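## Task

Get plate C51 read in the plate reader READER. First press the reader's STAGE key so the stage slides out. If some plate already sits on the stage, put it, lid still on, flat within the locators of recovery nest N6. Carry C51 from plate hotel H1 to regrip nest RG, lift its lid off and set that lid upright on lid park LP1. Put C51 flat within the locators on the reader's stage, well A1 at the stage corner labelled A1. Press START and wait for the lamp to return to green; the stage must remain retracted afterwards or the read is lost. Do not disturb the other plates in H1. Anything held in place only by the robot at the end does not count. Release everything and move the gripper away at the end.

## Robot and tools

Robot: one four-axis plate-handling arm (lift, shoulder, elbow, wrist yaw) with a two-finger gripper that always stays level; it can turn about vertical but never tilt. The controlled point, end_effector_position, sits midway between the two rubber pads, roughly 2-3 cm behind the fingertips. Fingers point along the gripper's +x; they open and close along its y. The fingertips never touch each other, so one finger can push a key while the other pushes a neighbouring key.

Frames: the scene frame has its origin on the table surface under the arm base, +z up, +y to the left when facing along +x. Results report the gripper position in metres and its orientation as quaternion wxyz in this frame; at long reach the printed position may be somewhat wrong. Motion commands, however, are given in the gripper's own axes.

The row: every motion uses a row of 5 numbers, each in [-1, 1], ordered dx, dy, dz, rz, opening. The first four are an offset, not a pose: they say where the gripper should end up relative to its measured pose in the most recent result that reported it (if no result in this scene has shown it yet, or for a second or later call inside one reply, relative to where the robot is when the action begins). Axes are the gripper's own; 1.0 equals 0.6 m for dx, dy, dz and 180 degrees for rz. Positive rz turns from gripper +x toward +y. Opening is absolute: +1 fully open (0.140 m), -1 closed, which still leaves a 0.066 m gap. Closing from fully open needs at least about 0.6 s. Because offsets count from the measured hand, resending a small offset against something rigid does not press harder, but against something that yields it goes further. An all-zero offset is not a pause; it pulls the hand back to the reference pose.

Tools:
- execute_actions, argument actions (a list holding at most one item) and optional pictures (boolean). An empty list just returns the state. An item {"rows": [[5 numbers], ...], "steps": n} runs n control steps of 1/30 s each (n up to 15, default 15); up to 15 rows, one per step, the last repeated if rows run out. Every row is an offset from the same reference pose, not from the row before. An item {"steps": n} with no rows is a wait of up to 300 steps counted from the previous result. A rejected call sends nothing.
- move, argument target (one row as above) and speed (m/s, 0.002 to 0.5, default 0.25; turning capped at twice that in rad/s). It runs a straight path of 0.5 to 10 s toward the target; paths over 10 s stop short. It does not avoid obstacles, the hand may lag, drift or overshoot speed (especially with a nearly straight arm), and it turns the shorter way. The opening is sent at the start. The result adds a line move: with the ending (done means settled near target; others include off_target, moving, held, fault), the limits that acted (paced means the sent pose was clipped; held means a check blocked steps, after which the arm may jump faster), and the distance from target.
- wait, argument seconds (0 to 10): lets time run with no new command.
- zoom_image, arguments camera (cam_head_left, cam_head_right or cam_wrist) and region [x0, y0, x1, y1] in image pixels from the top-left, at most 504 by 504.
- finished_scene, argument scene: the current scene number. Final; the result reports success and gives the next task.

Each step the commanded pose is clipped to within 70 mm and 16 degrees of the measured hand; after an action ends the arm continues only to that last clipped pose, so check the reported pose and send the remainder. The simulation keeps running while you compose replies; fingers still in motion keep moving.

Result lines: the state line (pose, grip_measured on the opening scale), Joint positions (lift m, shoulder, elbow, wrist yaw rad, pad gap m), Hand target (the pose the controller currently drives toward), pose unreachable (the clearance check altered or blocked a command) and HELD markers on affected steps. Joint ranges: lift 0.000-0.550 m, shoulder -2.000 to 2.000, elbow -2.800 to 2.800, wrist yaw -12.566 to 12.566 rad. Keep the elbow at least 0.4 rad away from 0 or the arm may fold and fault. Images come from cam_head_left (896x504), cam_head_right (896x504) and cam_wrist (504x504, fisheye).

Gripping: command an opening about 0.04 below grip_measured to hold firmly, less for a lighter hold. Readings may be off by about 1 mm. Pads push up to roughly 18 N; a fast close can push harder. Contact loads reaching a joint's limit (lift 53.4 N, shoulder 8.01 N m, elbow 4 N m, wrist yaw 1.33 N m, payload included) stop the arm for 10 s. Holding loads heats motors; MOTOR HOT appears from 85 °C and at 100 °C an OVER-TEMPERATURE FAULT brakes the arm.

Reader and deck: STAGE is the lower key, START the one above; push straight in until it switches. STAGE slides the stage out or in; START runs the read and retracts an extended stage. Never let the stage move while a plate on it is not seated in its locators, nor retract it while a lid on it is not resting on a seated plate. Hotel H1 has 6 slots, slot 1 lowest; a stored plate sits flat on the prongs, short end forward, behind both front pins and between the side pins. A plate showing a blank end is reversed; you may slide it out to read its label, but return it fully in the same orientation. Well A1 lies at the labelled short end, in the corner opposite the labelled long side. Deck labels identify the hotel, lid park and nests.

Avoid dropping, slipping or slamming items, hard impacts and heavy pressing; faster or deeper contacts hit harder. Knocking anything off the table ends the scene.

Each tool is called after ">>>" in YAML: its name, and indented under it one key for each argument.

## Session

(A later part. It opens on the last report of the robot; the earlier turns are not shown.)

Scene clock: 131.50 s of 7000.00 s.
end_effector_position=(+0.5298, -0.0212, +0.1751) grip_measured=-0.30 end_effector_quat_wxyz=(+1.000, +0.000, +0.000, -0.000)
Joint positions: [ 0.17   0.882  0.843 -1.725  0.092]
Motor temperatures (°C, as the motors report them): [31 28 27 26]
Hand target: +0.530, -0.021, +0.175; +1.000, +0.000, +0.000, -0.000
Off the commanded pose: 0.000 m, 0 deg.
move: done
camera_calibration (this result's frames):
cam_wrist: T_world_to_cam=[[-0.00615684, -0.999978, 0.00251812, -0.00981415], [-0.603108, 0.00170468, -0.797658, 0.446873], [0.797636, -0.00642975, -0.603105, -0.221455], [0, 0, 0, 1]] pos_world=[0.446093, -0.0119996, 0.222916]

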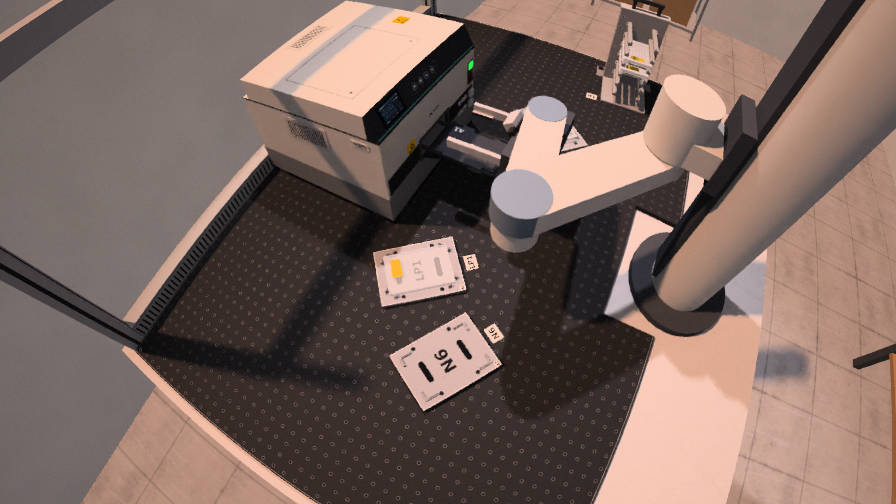

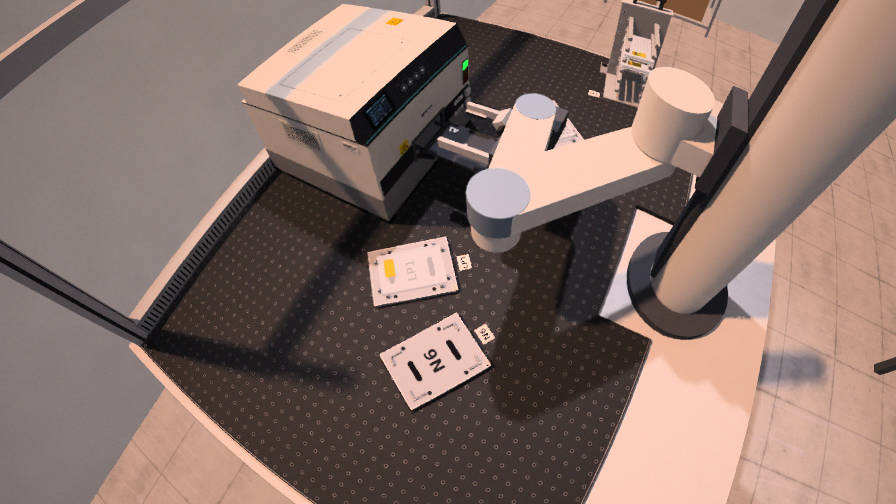

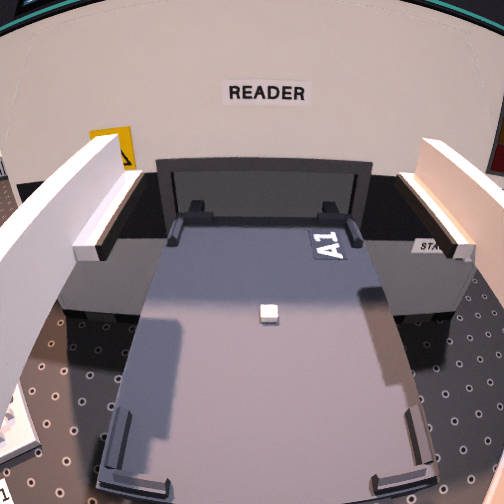

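>>> move:
  target: [-0.1987,-0.3325,0,-0.236,-0.3]

>>> move:
  target: [0,0,-0.159,0,-0.3]
  speed: 0.08

>>> move:
  target: [0,0,0,0,-0.54]

>>> move:
  target: [0,0,0.13,0,-0.54]
  speed: 0.06

>>> move:
  target: [-0.0802,0.38,0,0.231,-0.54]
  speed: 0.15

Scene clock: 137.67 s of 7000.00 s.
end_effector_position=(+0.4103, -0.2206, +0.1751) grip_measured=-0.30 end_effector_quat_wxyz=(+0.932, +0.000, +0.000, -0.363)
Joint positions: [ 0.17   0.251  0.701 -1.695  0.092]
Motor temperatures (°C, as the motors report them): [31 28 27 26]
Hand target: +0.410, -0.221, +0.175; +0.932, +0.000, +0.000, -0.363
Off the commanded pose: 0.000 m, 0 deg.
After step 90, 1.30 s passed at rest.
move: done
camera_calibration (this result's frames):
cam_wrist: T_world_to_cam=[[-0.680043, -0.733168, 0.00251812, 0.125342], [-0.443546, 0.408668, -0.797658, 0.39944], [0.583788, -0.543559, -0.603105, -0.158159], [0, 0, 0, 1]] pos_world=[0.354739, -0.15731, 0.222914]

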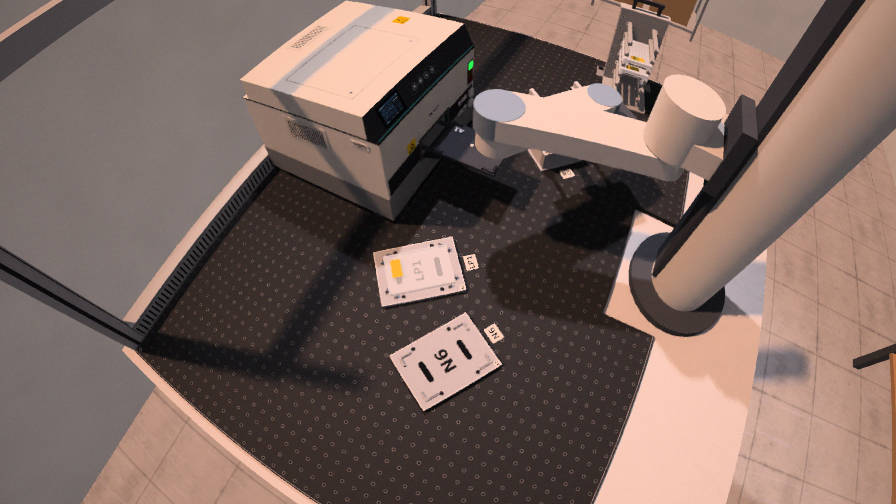

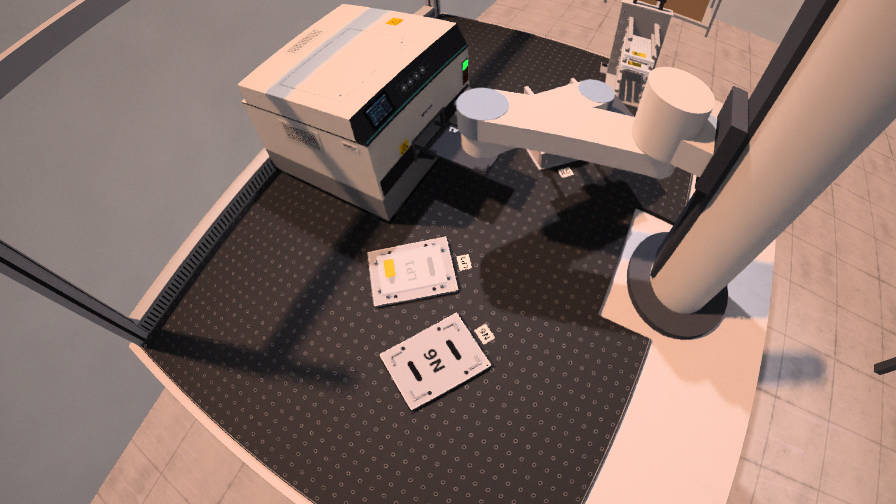

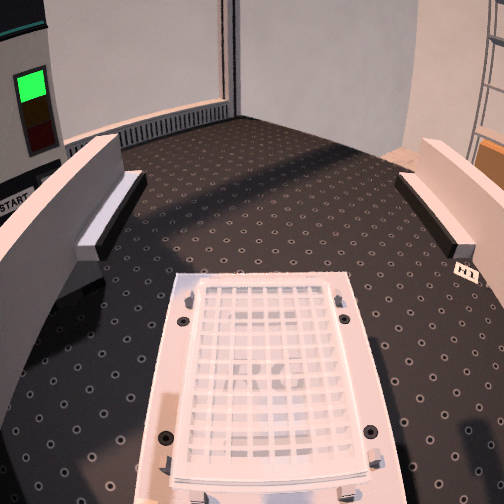

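Scene clock: 139.13 s of 7000.00 s.
end_effector_position=(+0.4103, -0.2206, +0.0797) grip_measured=-0.30 end_effector_quat_wxyz=(+0.932, +0.000, +0.000, -0.363)
Joint positions: [ 0.075  0.251  0.701 -1.695  0.092]
Motor temperatures (°C, as the motors report them): [31 28 27 26]
Hand target: +0.410, -0.221, +0.080; +0.932, +0.000, +0.000, -0.363
Off the commanded pose: 0.000 m, 0 deg.
move: done
camera_calibration (this result's frames):
cam_wrist: T_world_to_cam=[[-0.680066, -0.733147, 0.00251812, 0.125589], [-0.443534, 0.408681, -0.797658, 0.323311], [0.583771, -0.543576, -0.603105, -0.215711], [0, 0, 0, 1]] pos_world=[0.354734, -0.157311, 0.127478]

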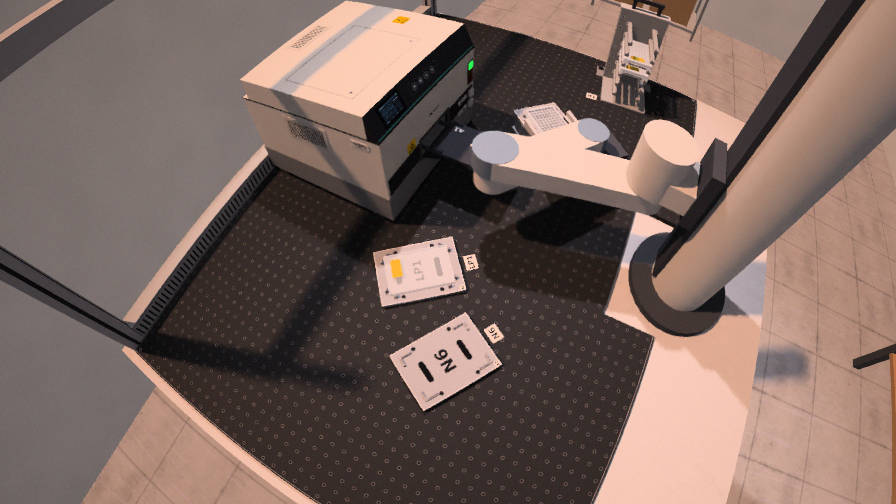

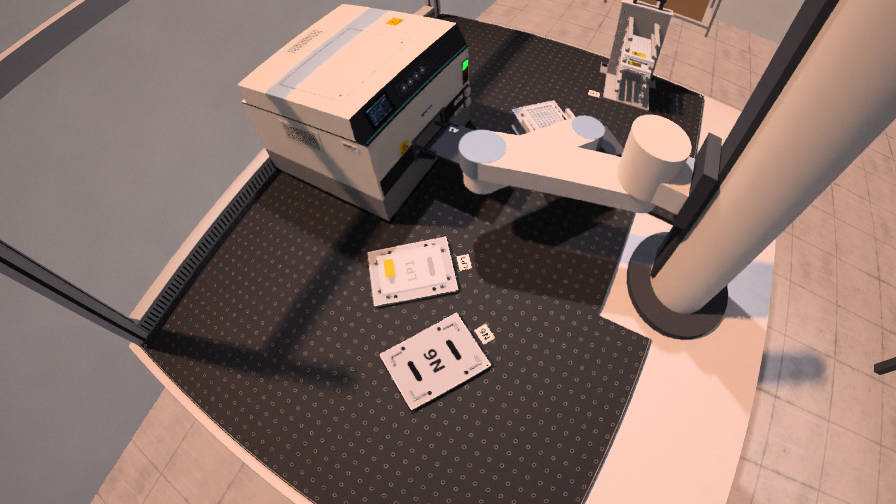

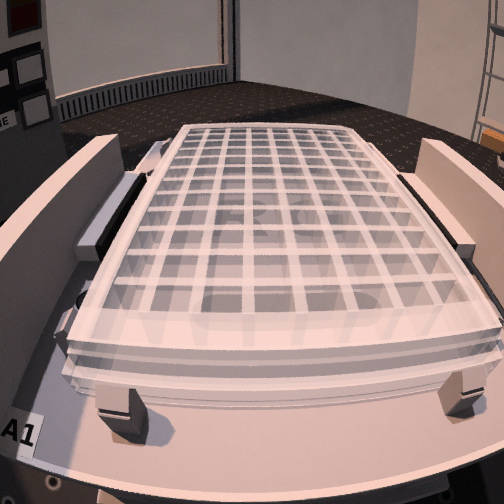

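Scene clock: 139.63 s of 7000.00 s.
end_effector_position=(+0.4103, -0.2206, +0.0797) grip_measured=-0.50 end_effector_quat_wxyz=(+0.932, +0.000, +0.000, -0.363)
Joint positions: [ 0.075  0.251  0.701 -1.695  0.085]
Motor temperatures (°C, as the motors report them): [31 28 27 26]
Hand target: +0.410, -0.221, +0.080; +0.932, +0.000, +0.000, -0.363
Off the commanded pose: 0.000 m, 0 deg.
move: done
camera_calibration (this result's frames):
cam_wrist: T_world_to_cam=[[-0.680069, -0.733143, 0.00251812, 0.125591], [-0.443532, 0.408684, -0.797658, 0.323311], [0.583768, -0.543579, -0.603105, -0.21571], [0, 0, 0, 1]] pos_world=[0.354734, -0.157311, 0.127479]

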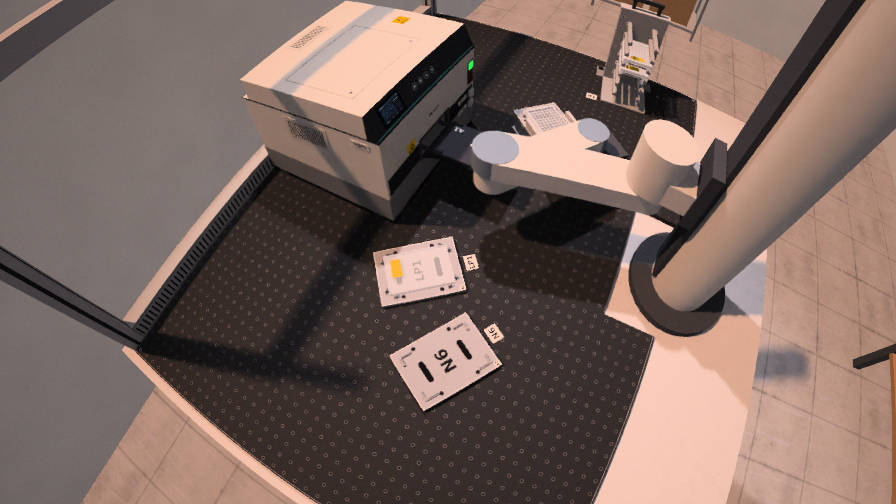

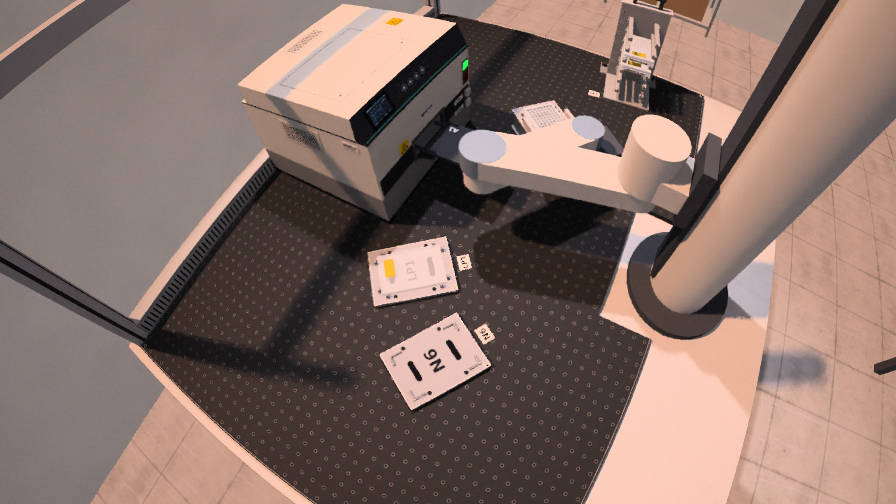

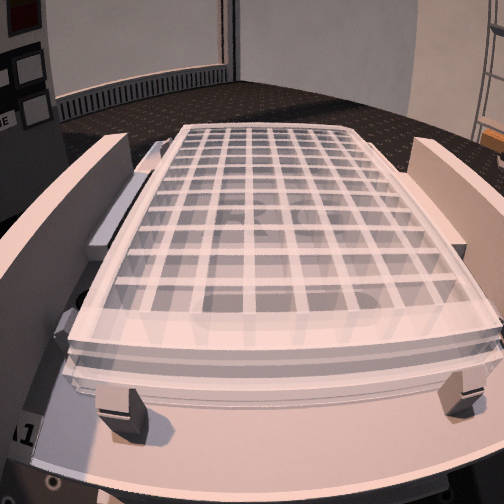

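Scene clock: 141.20 s of 7000.00 s.
end_effector_position=(+0.4103, -0.2206, +0.1577) grip_measured=-0.50 end_effector_quat_wxyz=(+0.932, +0.000, +0.000, -0.363)
Joint positions: [ 0.153  0.251  0.701 -1.695  0.085]
Motor temperatures (°C, as the motors report them): [31 28 27 26]
Hand target: +0.410, -0.221, +0.158; +0.932, +0.000, +0.000, -0.363
Off the commanded pose: 0.000 m, 0 deg.
move: done
camera_calibration (this result's frames):
cam_wrist: T_world_to_cam=[[-0.680056, -0.733156, 0.00251812, 0.125389], [-0.443539, 0.408675, -0.797658, 0.38555], [0.583778, -0.543569, -0.603105, -0.168658], [0, 0, 0, 1]] pos_world=[0.354737, -0.157312, 0.205502]

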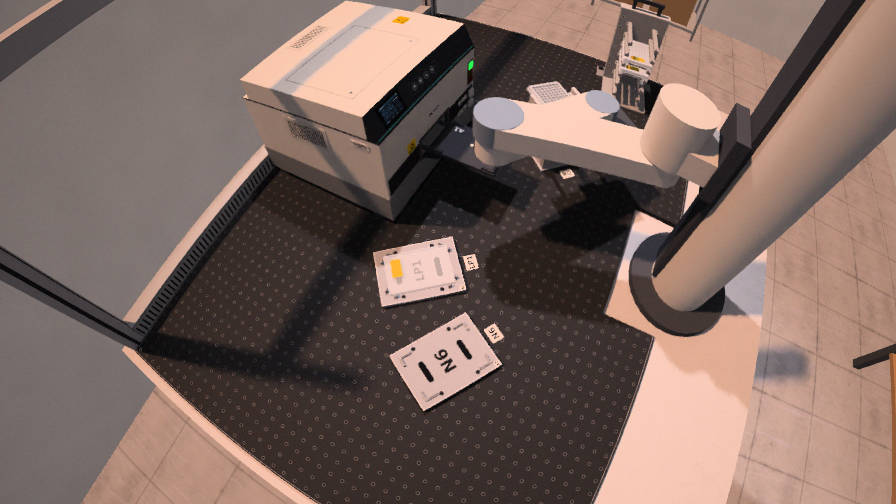

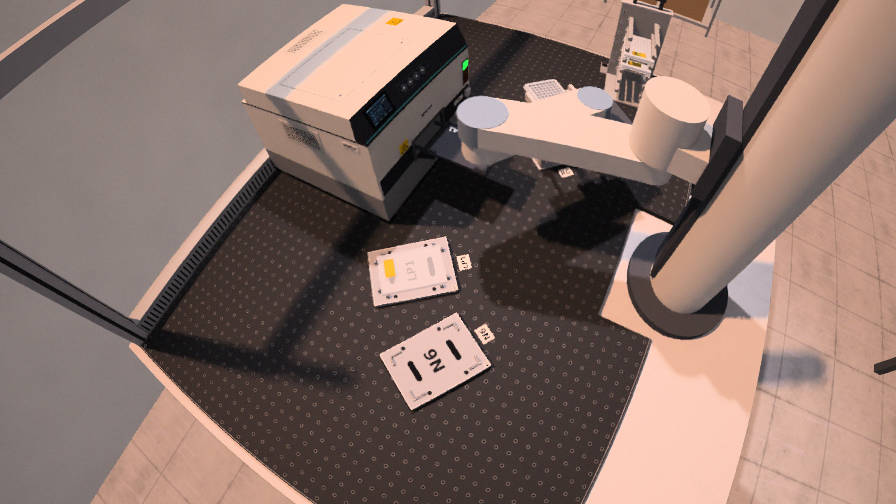

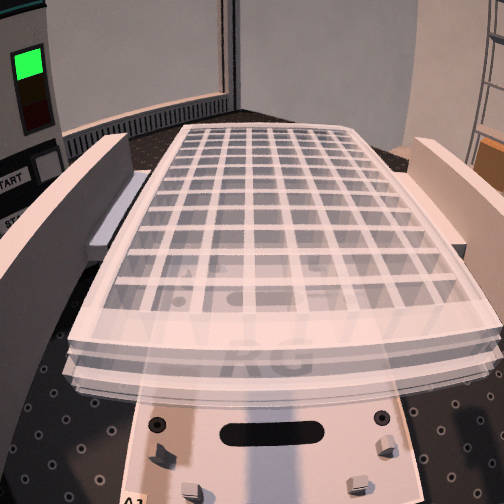

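Scene clock: 143.93 s of 7000.00 s.
end_effector_position=(+0.5291, -0.0199, +0.1577) grip_measured=-0.50 end_effector_quat_wxyz=(+1.000, +0.000, +0.000, -0.008)
Joint positions: [ 0.153  0.898  0.839 -1.753  0.085]
Motor temperatures (°C, as the motors report them): [31 28 27 26]
Hand target: +0.529, -0.020, +0.158; +1.000, +0.000, +0.000, -0.008
Off the commanded pose: 0.000 m, 0 deg.
move: done
camera_calibration (this result's frames):
cam_wrist: T_world_to_cam=[[-0.0213856, -0.999768, 0.00251812, -0.000477176], [-0.603012, 0.0108897, -0.797658, 0.432697], [0.797445, -0.0185768, -0.603105, -0.231541], [0, 0, 0, 1]] pos_world=[0.445553, -0.00949031, 0.205502]

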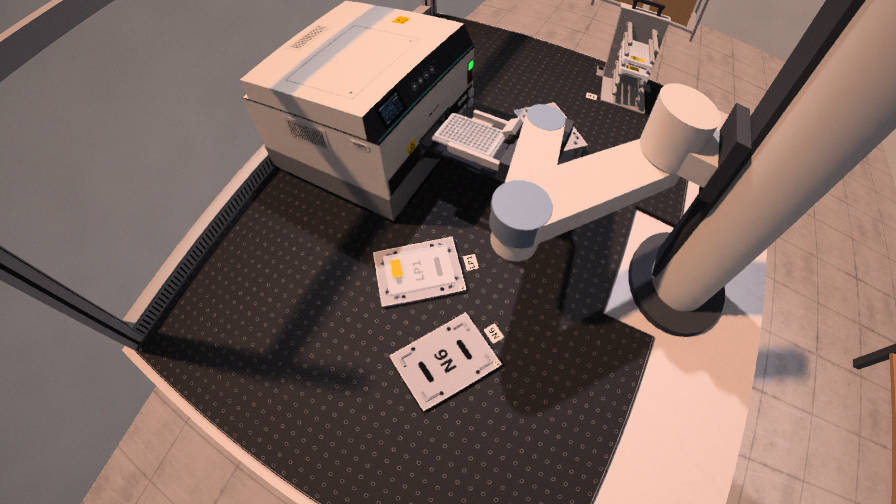

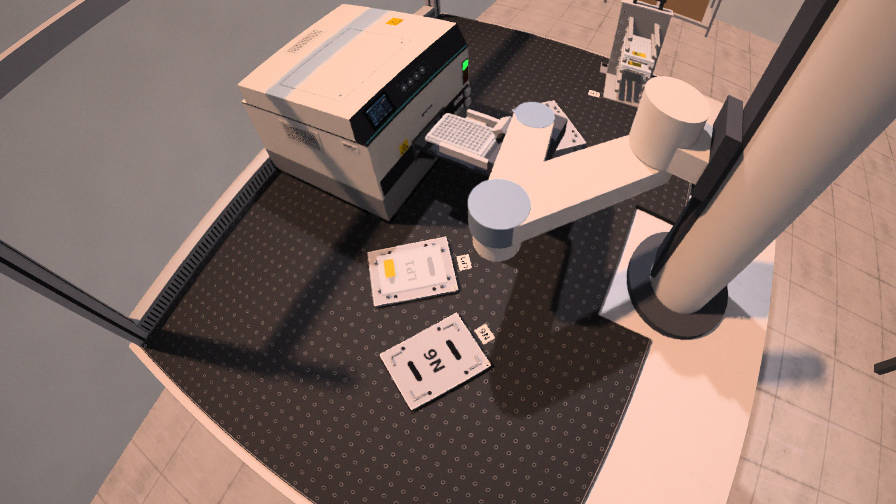

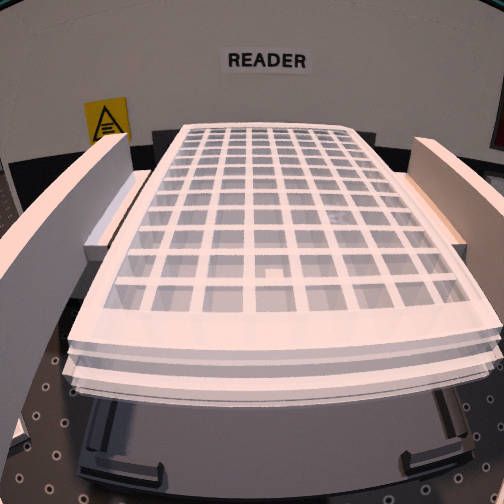

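>>> move:
  target: [-0.005,0,-0.032,0,-0.54]
  speed: 0.02

Scene clock: 149.27 s of 7000.00 s.
end_effector_position=(+0.5264, -0.0198, +0.1386) grip_measured=-0.50 end_effector_quat_wxyz=(+1.000, +0.000, +0.000, -0.008)
Joint positions: [ 0.134  0.901  0.827 -1.743  0.085]
Motor temperatures (°C, as the motors report them): [31 28 27 26]
Hand target: +0.526, -0.020, +0.138; +1.000, +0.000, +0.000, -0.008
Off the commanded pose: 0.000 m, 0 deg.
After step 90, 1.13 s passed at rest.
move: done
camera_calibration (this result's frames):
cam_wrist: T_world_to_cam=[[-0.0208353, -0.99978, 0.00251812, -0.000612909], [-0.603018, 0.0105578, -0.797658, 0.415849], [0.797455, -0.0181379, -0.603105, -0.24088], [0, 0, 0, 1]] pos_world=[0.442842, -0.00937229, 0.18643]

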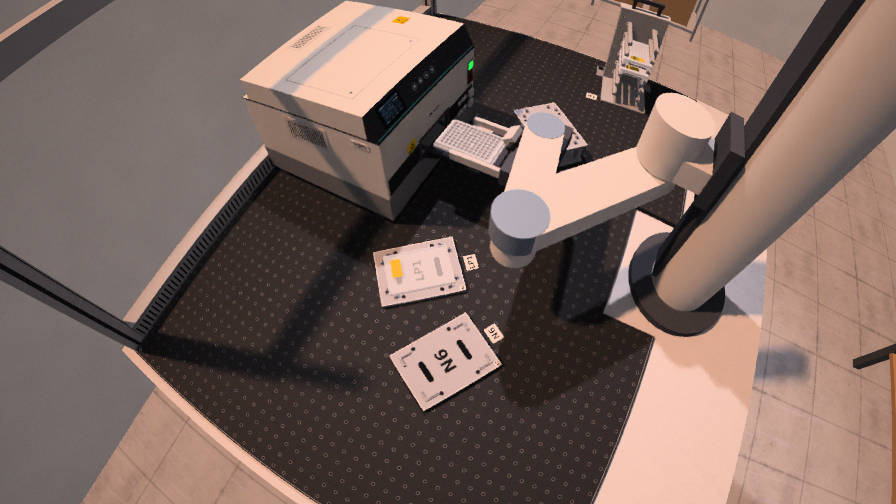

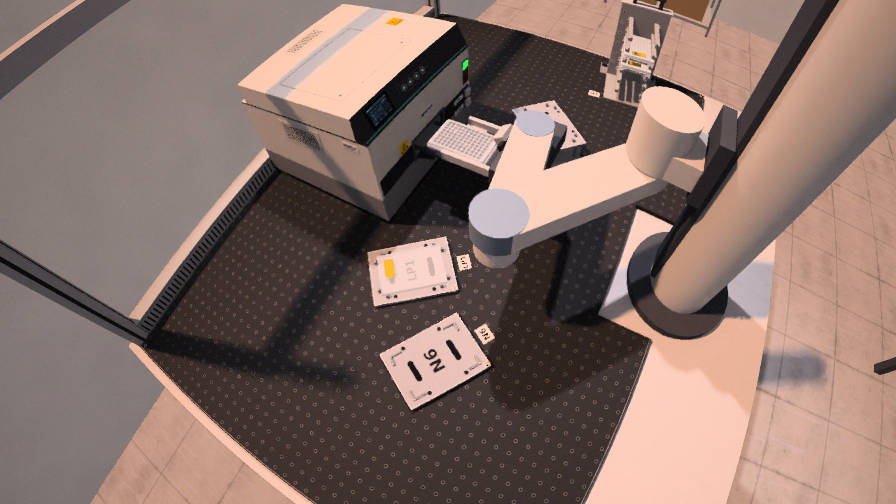

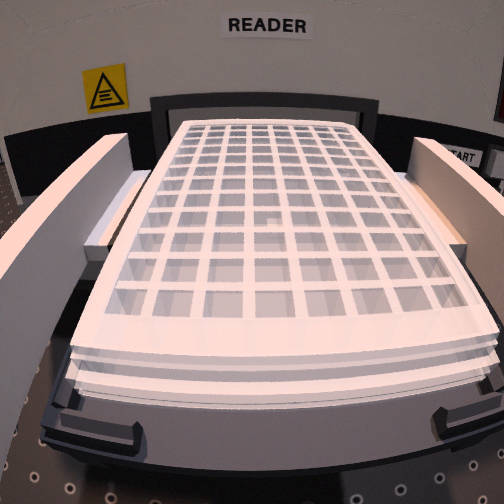

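Touching at the far end again; back more.

>>> move:
  target: [-0.005,0,0,0,-0.54]
  speed: 0.005

>>> move:
  target: [0,0,-0.005,0,-0.54]
  speed: 0.005

Scene clock: 152.40 s of 7000.00 s.
end_effector_position=(+0.5235, -0.0196, +0.1386) grip_measured=-0.50 end_effector_quat_wxyz=(+1.000, +0.000, +0.000, -0.007)
Joint positions: [ 0.134  0.903  0.815 -1.732  0.085]
Motor temperatures (°C, as the motors report them): [31 28 27 26]
Hand target: +0.523, -0.020, +0.139; +1.000, +0.000, +0.000, -0.008
Off the commanded pose: 0.000 m, 0 deg.
move: done
camera_calibration (this result's frames):
cam_wrist: T_world_to_cam=[[-0.020058, -0.999796, 0.00251812, -0.000901387], [-0.603026, 0.010089, -0.797658, 0.414118], [0.797469, -0.0175179, -0.603105, -0.238553], [0, 0, 0, 1]] pos_world=[0.439944, -0.00925818, 0.186454]

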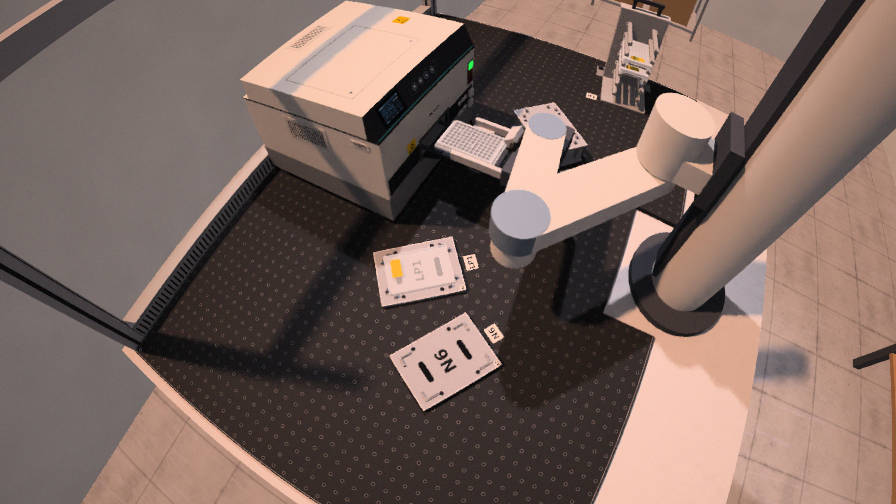

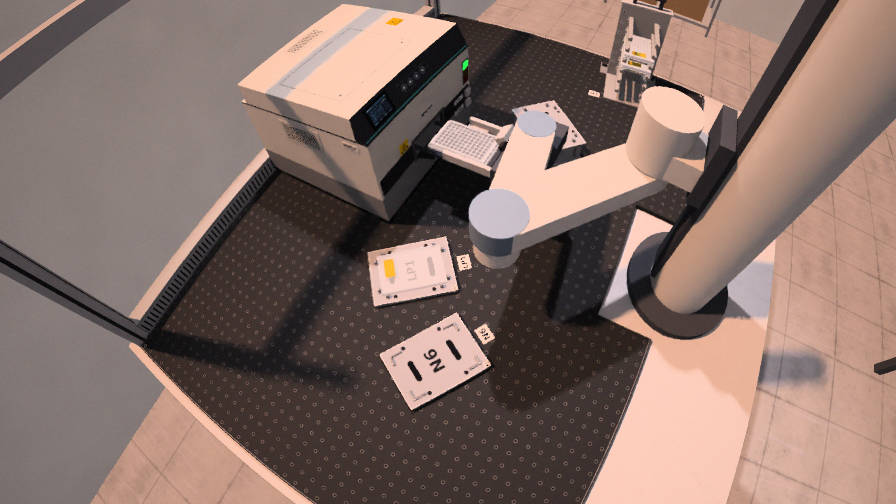

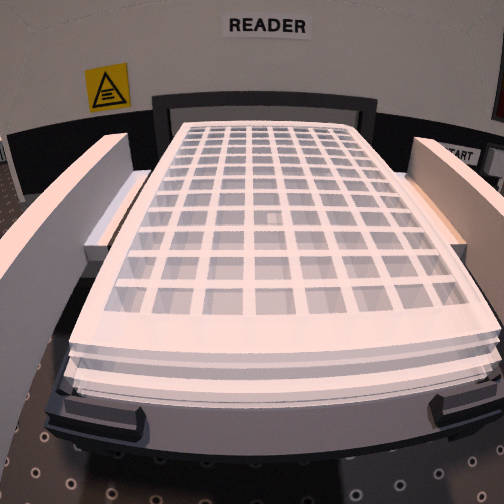

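Scene clock: 153.23 s of 7000.00 s.
end_effector_position=(+0.5234, -0.0196, +0.1357) grip_measured=-0.50 end_effector_quat_wxyz=(+1.000, +0.000, +0.000, -0.007)
Joint positions: [ 0.131  0.903  0.814 -1.732  0.085]
Motor temperatures (°C, as the motors report them): [31 28 27 26]
Hand target: +0.524, -0.020, +0.136; +1.000, +0.000, +0.000, -0.007
Off the commanded pose: 0.000 m, 0 deg.
move: done
camera_calibration (this result's frames):
cam_wrist: T_world_to_cam=[[-0.0202563, -0.999792, 0.00251812, -0.0008151], [-0.603024, 0.0102085, -0.797658, 0.411729], [0.797466, -0.017676, -0.603105, -0.240241], [0, 0, 0, 1]] pos_world=[0.439849, -0.00926458, 0.18353]

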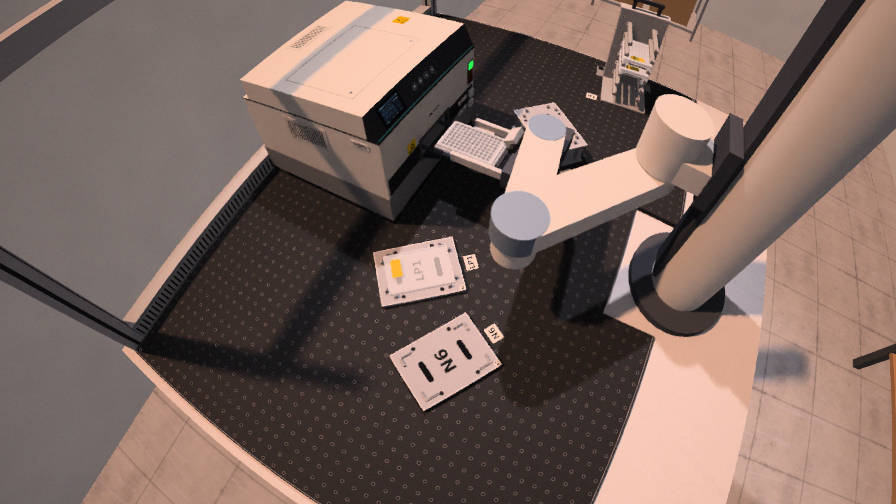

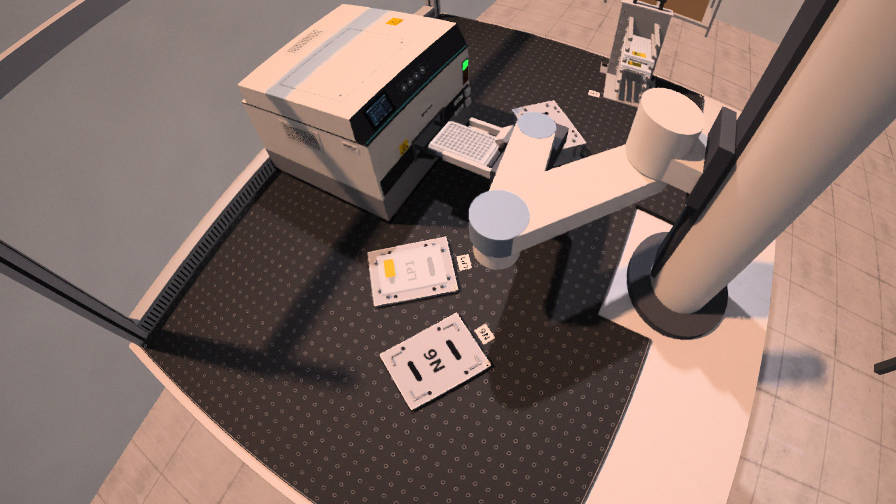

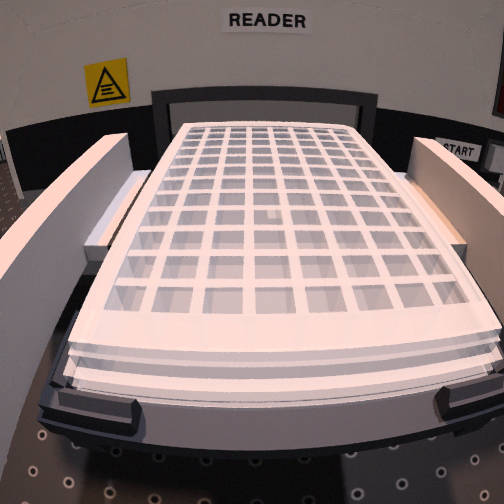

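>>> move:
  target: [0,0,0,0,-0.3]

>>> move:
  target: [0,0,0.08,0,-0.3]
  speed: 0.1

>>> move:
  target: [0.075,-0.348,0,0,-1]

>>> move:
  target: [0,0,-0.103,0,-1]
  speed: 0.1

Scene clock: 158.67 s of 7000.00 s.
end_effector_position=(+0.5234, -0.0196, +0.1357) grip_measured=-0.30 end_effector_quat_wxyz=(+1.000, +0.000, +0.000, -0.007)
Joint positions: [ 0.131  0.903  0.814 -1.732  0.092]
Motor temperatures (°C, as the motors report them): [31 28 27 26]
Hand target: +0.523, -0.020, +0.136; +1.000, +0.000, +0.000, -0.007
Off the commanded pose: 0.000 m, 0 deg.
After step 90, 1.73 s passed at rest.
move: done
camera_calibration (this result's frames):
cam_wrist: T_world_to_cam=[[-0.0202825, -0.999791, 0.00251812, -0.000806141], [-0.603024, 0.0102244, -0.797658, 0.411729], [0.797465, -0.017697, -0.603105, -0.240231], [0, 0, 0, 1]] pos_world=[0.439842, -0.00926701, 0.183536]

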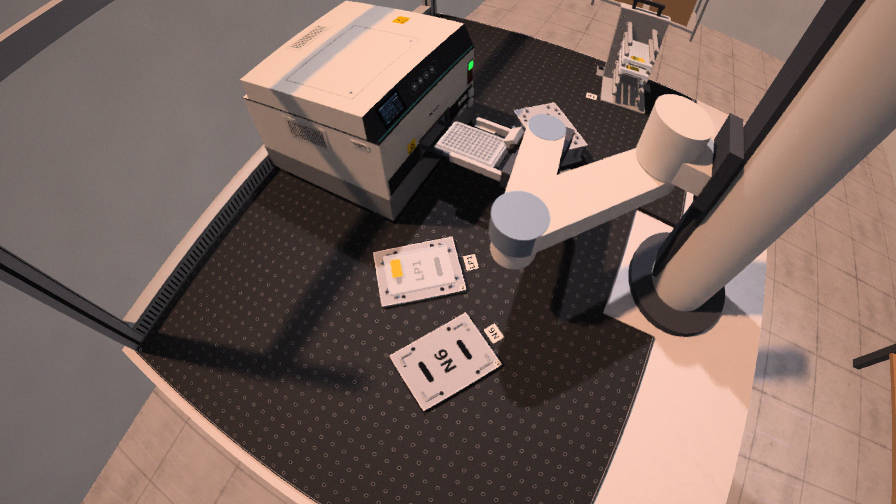

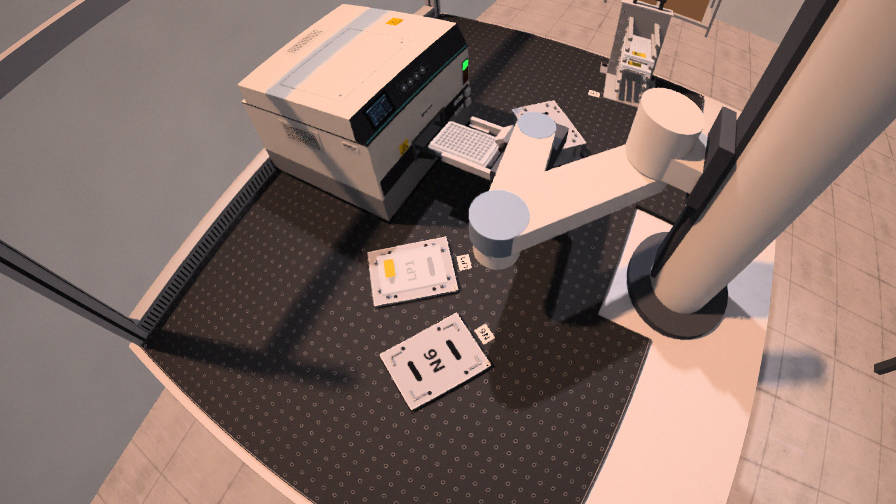

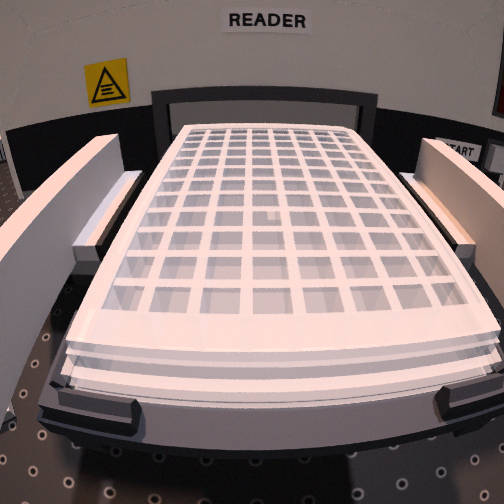

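Scene clock: 159.43 s of 7000.00 s.
end_effector_position=(+0.5234, -0.0196, +0.1838) grip_measured=-0.30 end_effector_quat_wxyz=(+1.000, +0.000, +0.000, -0.007)
Joint positions: [ 0.179  0.903  0.814 -1.732  0.092]
Motor temperatures (°C, as the motors report them): [31 28 27 26]
Hand target: +0.523, -0.020, +0.184; +1.000, +0.000, +0.000, -0.007
Off the commanded pose: 0.000 m, 0 deg.
move: done
camera_calibration (this result's frames):
cam_wrist: T_world_to_cam=[[-0.0202505, -0.999792, 0.00251812, -0.000937274], [-0.603024, 0.0102051, -0.797658, 0.450048], [0.797466, -0.0176714, -0.603105, -0.211265], [0, 0, 0, 1]] pos_world=[0.439848, -0.0092632, 0.231572]

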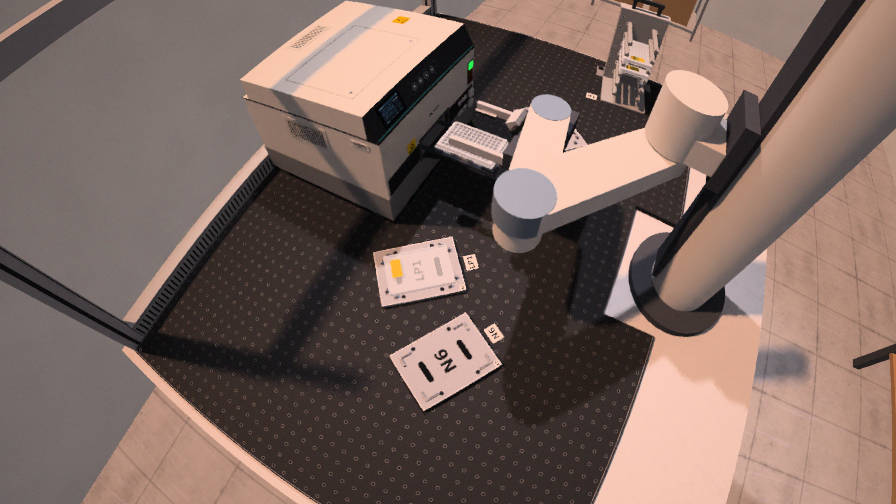

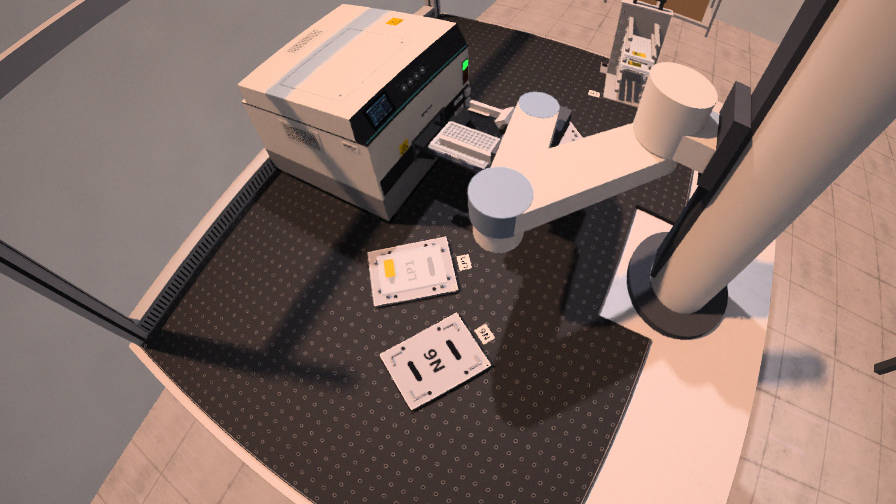

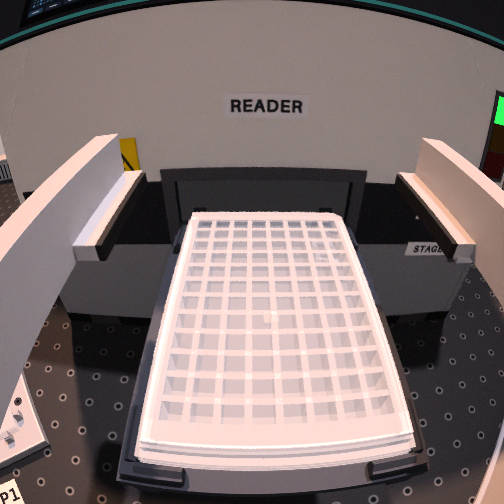

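Scene clock: 160.73 s of 7000.00 s.
end_effector_position=(+0.5651, -0.2292, +0.1838) grip_measured=-1.00 end_effector_quat_wxyz=(+1.000, +0.000, +0.000, -0.007)
Joint positions: [ 0.179  0.039  1.407 -1.461  0.066]
Motor temperatures (°C, as the motors report them): [31 28 27 26]
Hand target: +0.565, -0.229, +0.184; +1.000, +0.000, +0.000, -0.007
Off the commanded pose: 0.000 m, 0 deg.
move: done
camera_calibration (this result's frames):
cam_wrist: T_world_to_cam=[[-0.0201176, -0.999794, 0.00251812, -0.20967], [-0.603026, 0.0101249, -0.797658, 0.477308], [0.797468, -0.0175654, -0.603105, -0.248179], [0, 0, 0, 1]] pos_world=[0.481526, -0.218819, 0.231579]

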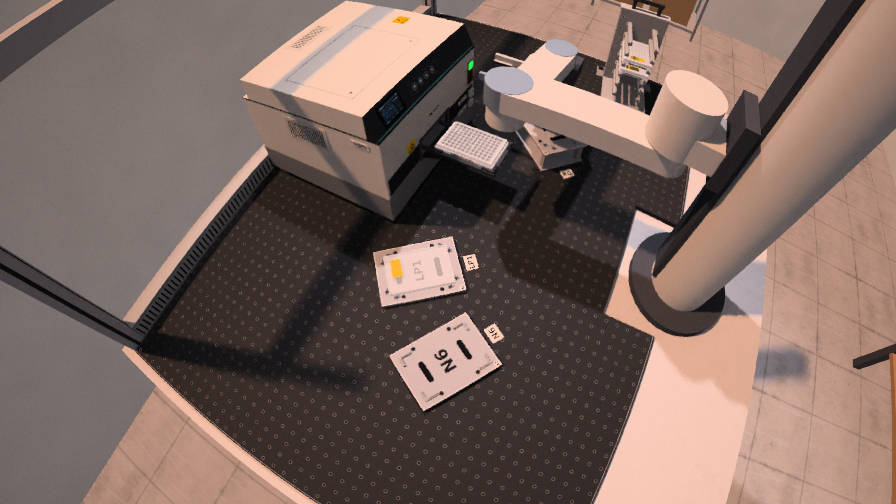

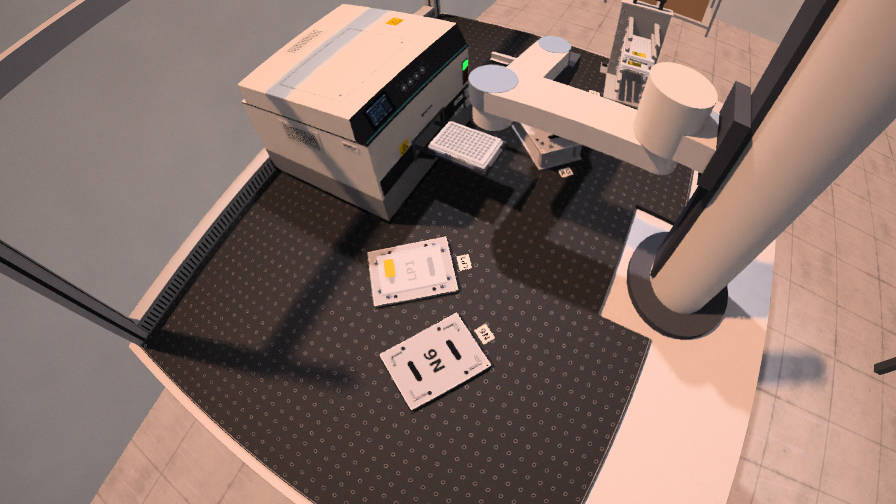

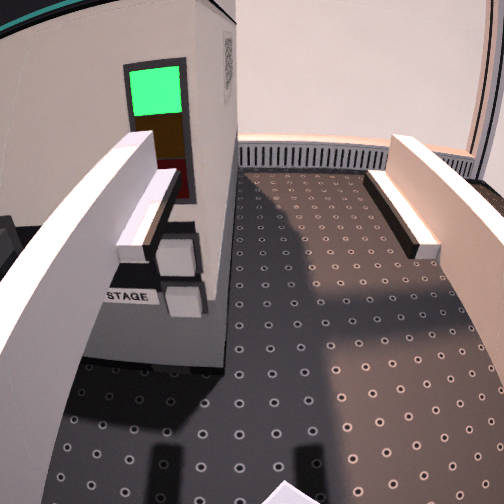

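Scene clock: 161.63 s of 7000.00 s.
end_effector_position=(+0.5651, -0.2292, +0.1219) grip_measured=-1.00 end_effector_quat_wxyz=(+1.000, +0.000, +0.000, -0.007)
Joint positions: [ 0.117  0.039  1.407 -1.461  0.066]
Motor temperatures (°C, as the motors report them): [31 28 27 26]
Hand target: +0.565, -0.229, +0.122; +1.000, +0.000, +0.000, -0.007
Off the commanded pose: 0.000 m, 0 deg.
move: done
camera_calibration (this result's frames):
cam_wrist: T_world_to_cam=[[-0.0201847, -0.999793, 0.00251812, -0.209486], [-0.603025, 0.0101654, -0.797658, 0.427984], [0.797467, -0.017619, -0.603105, -0.285471], [0, 0, 0, 1]] pos_world=[0.481511, -0.218823, 0.169743]

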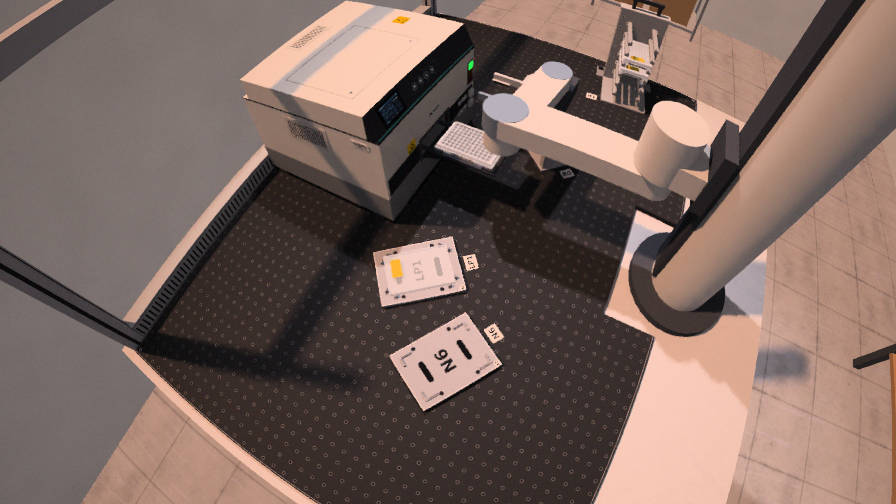

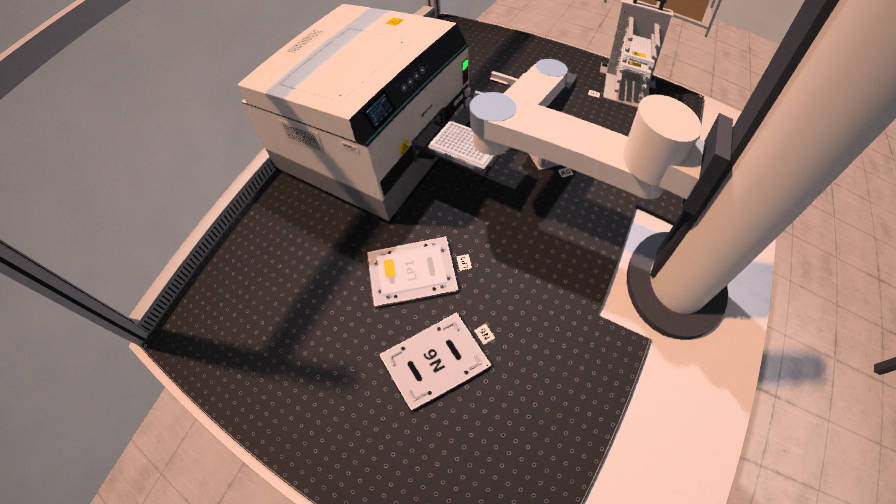

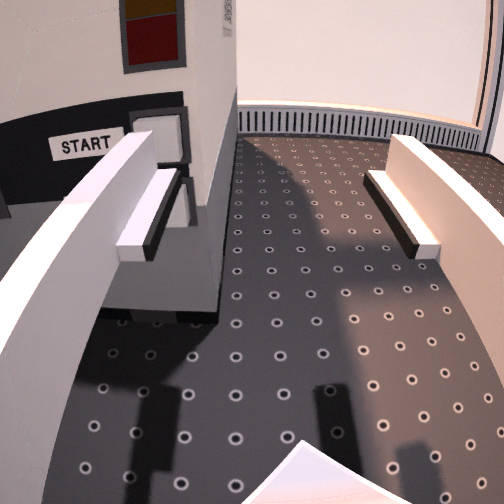

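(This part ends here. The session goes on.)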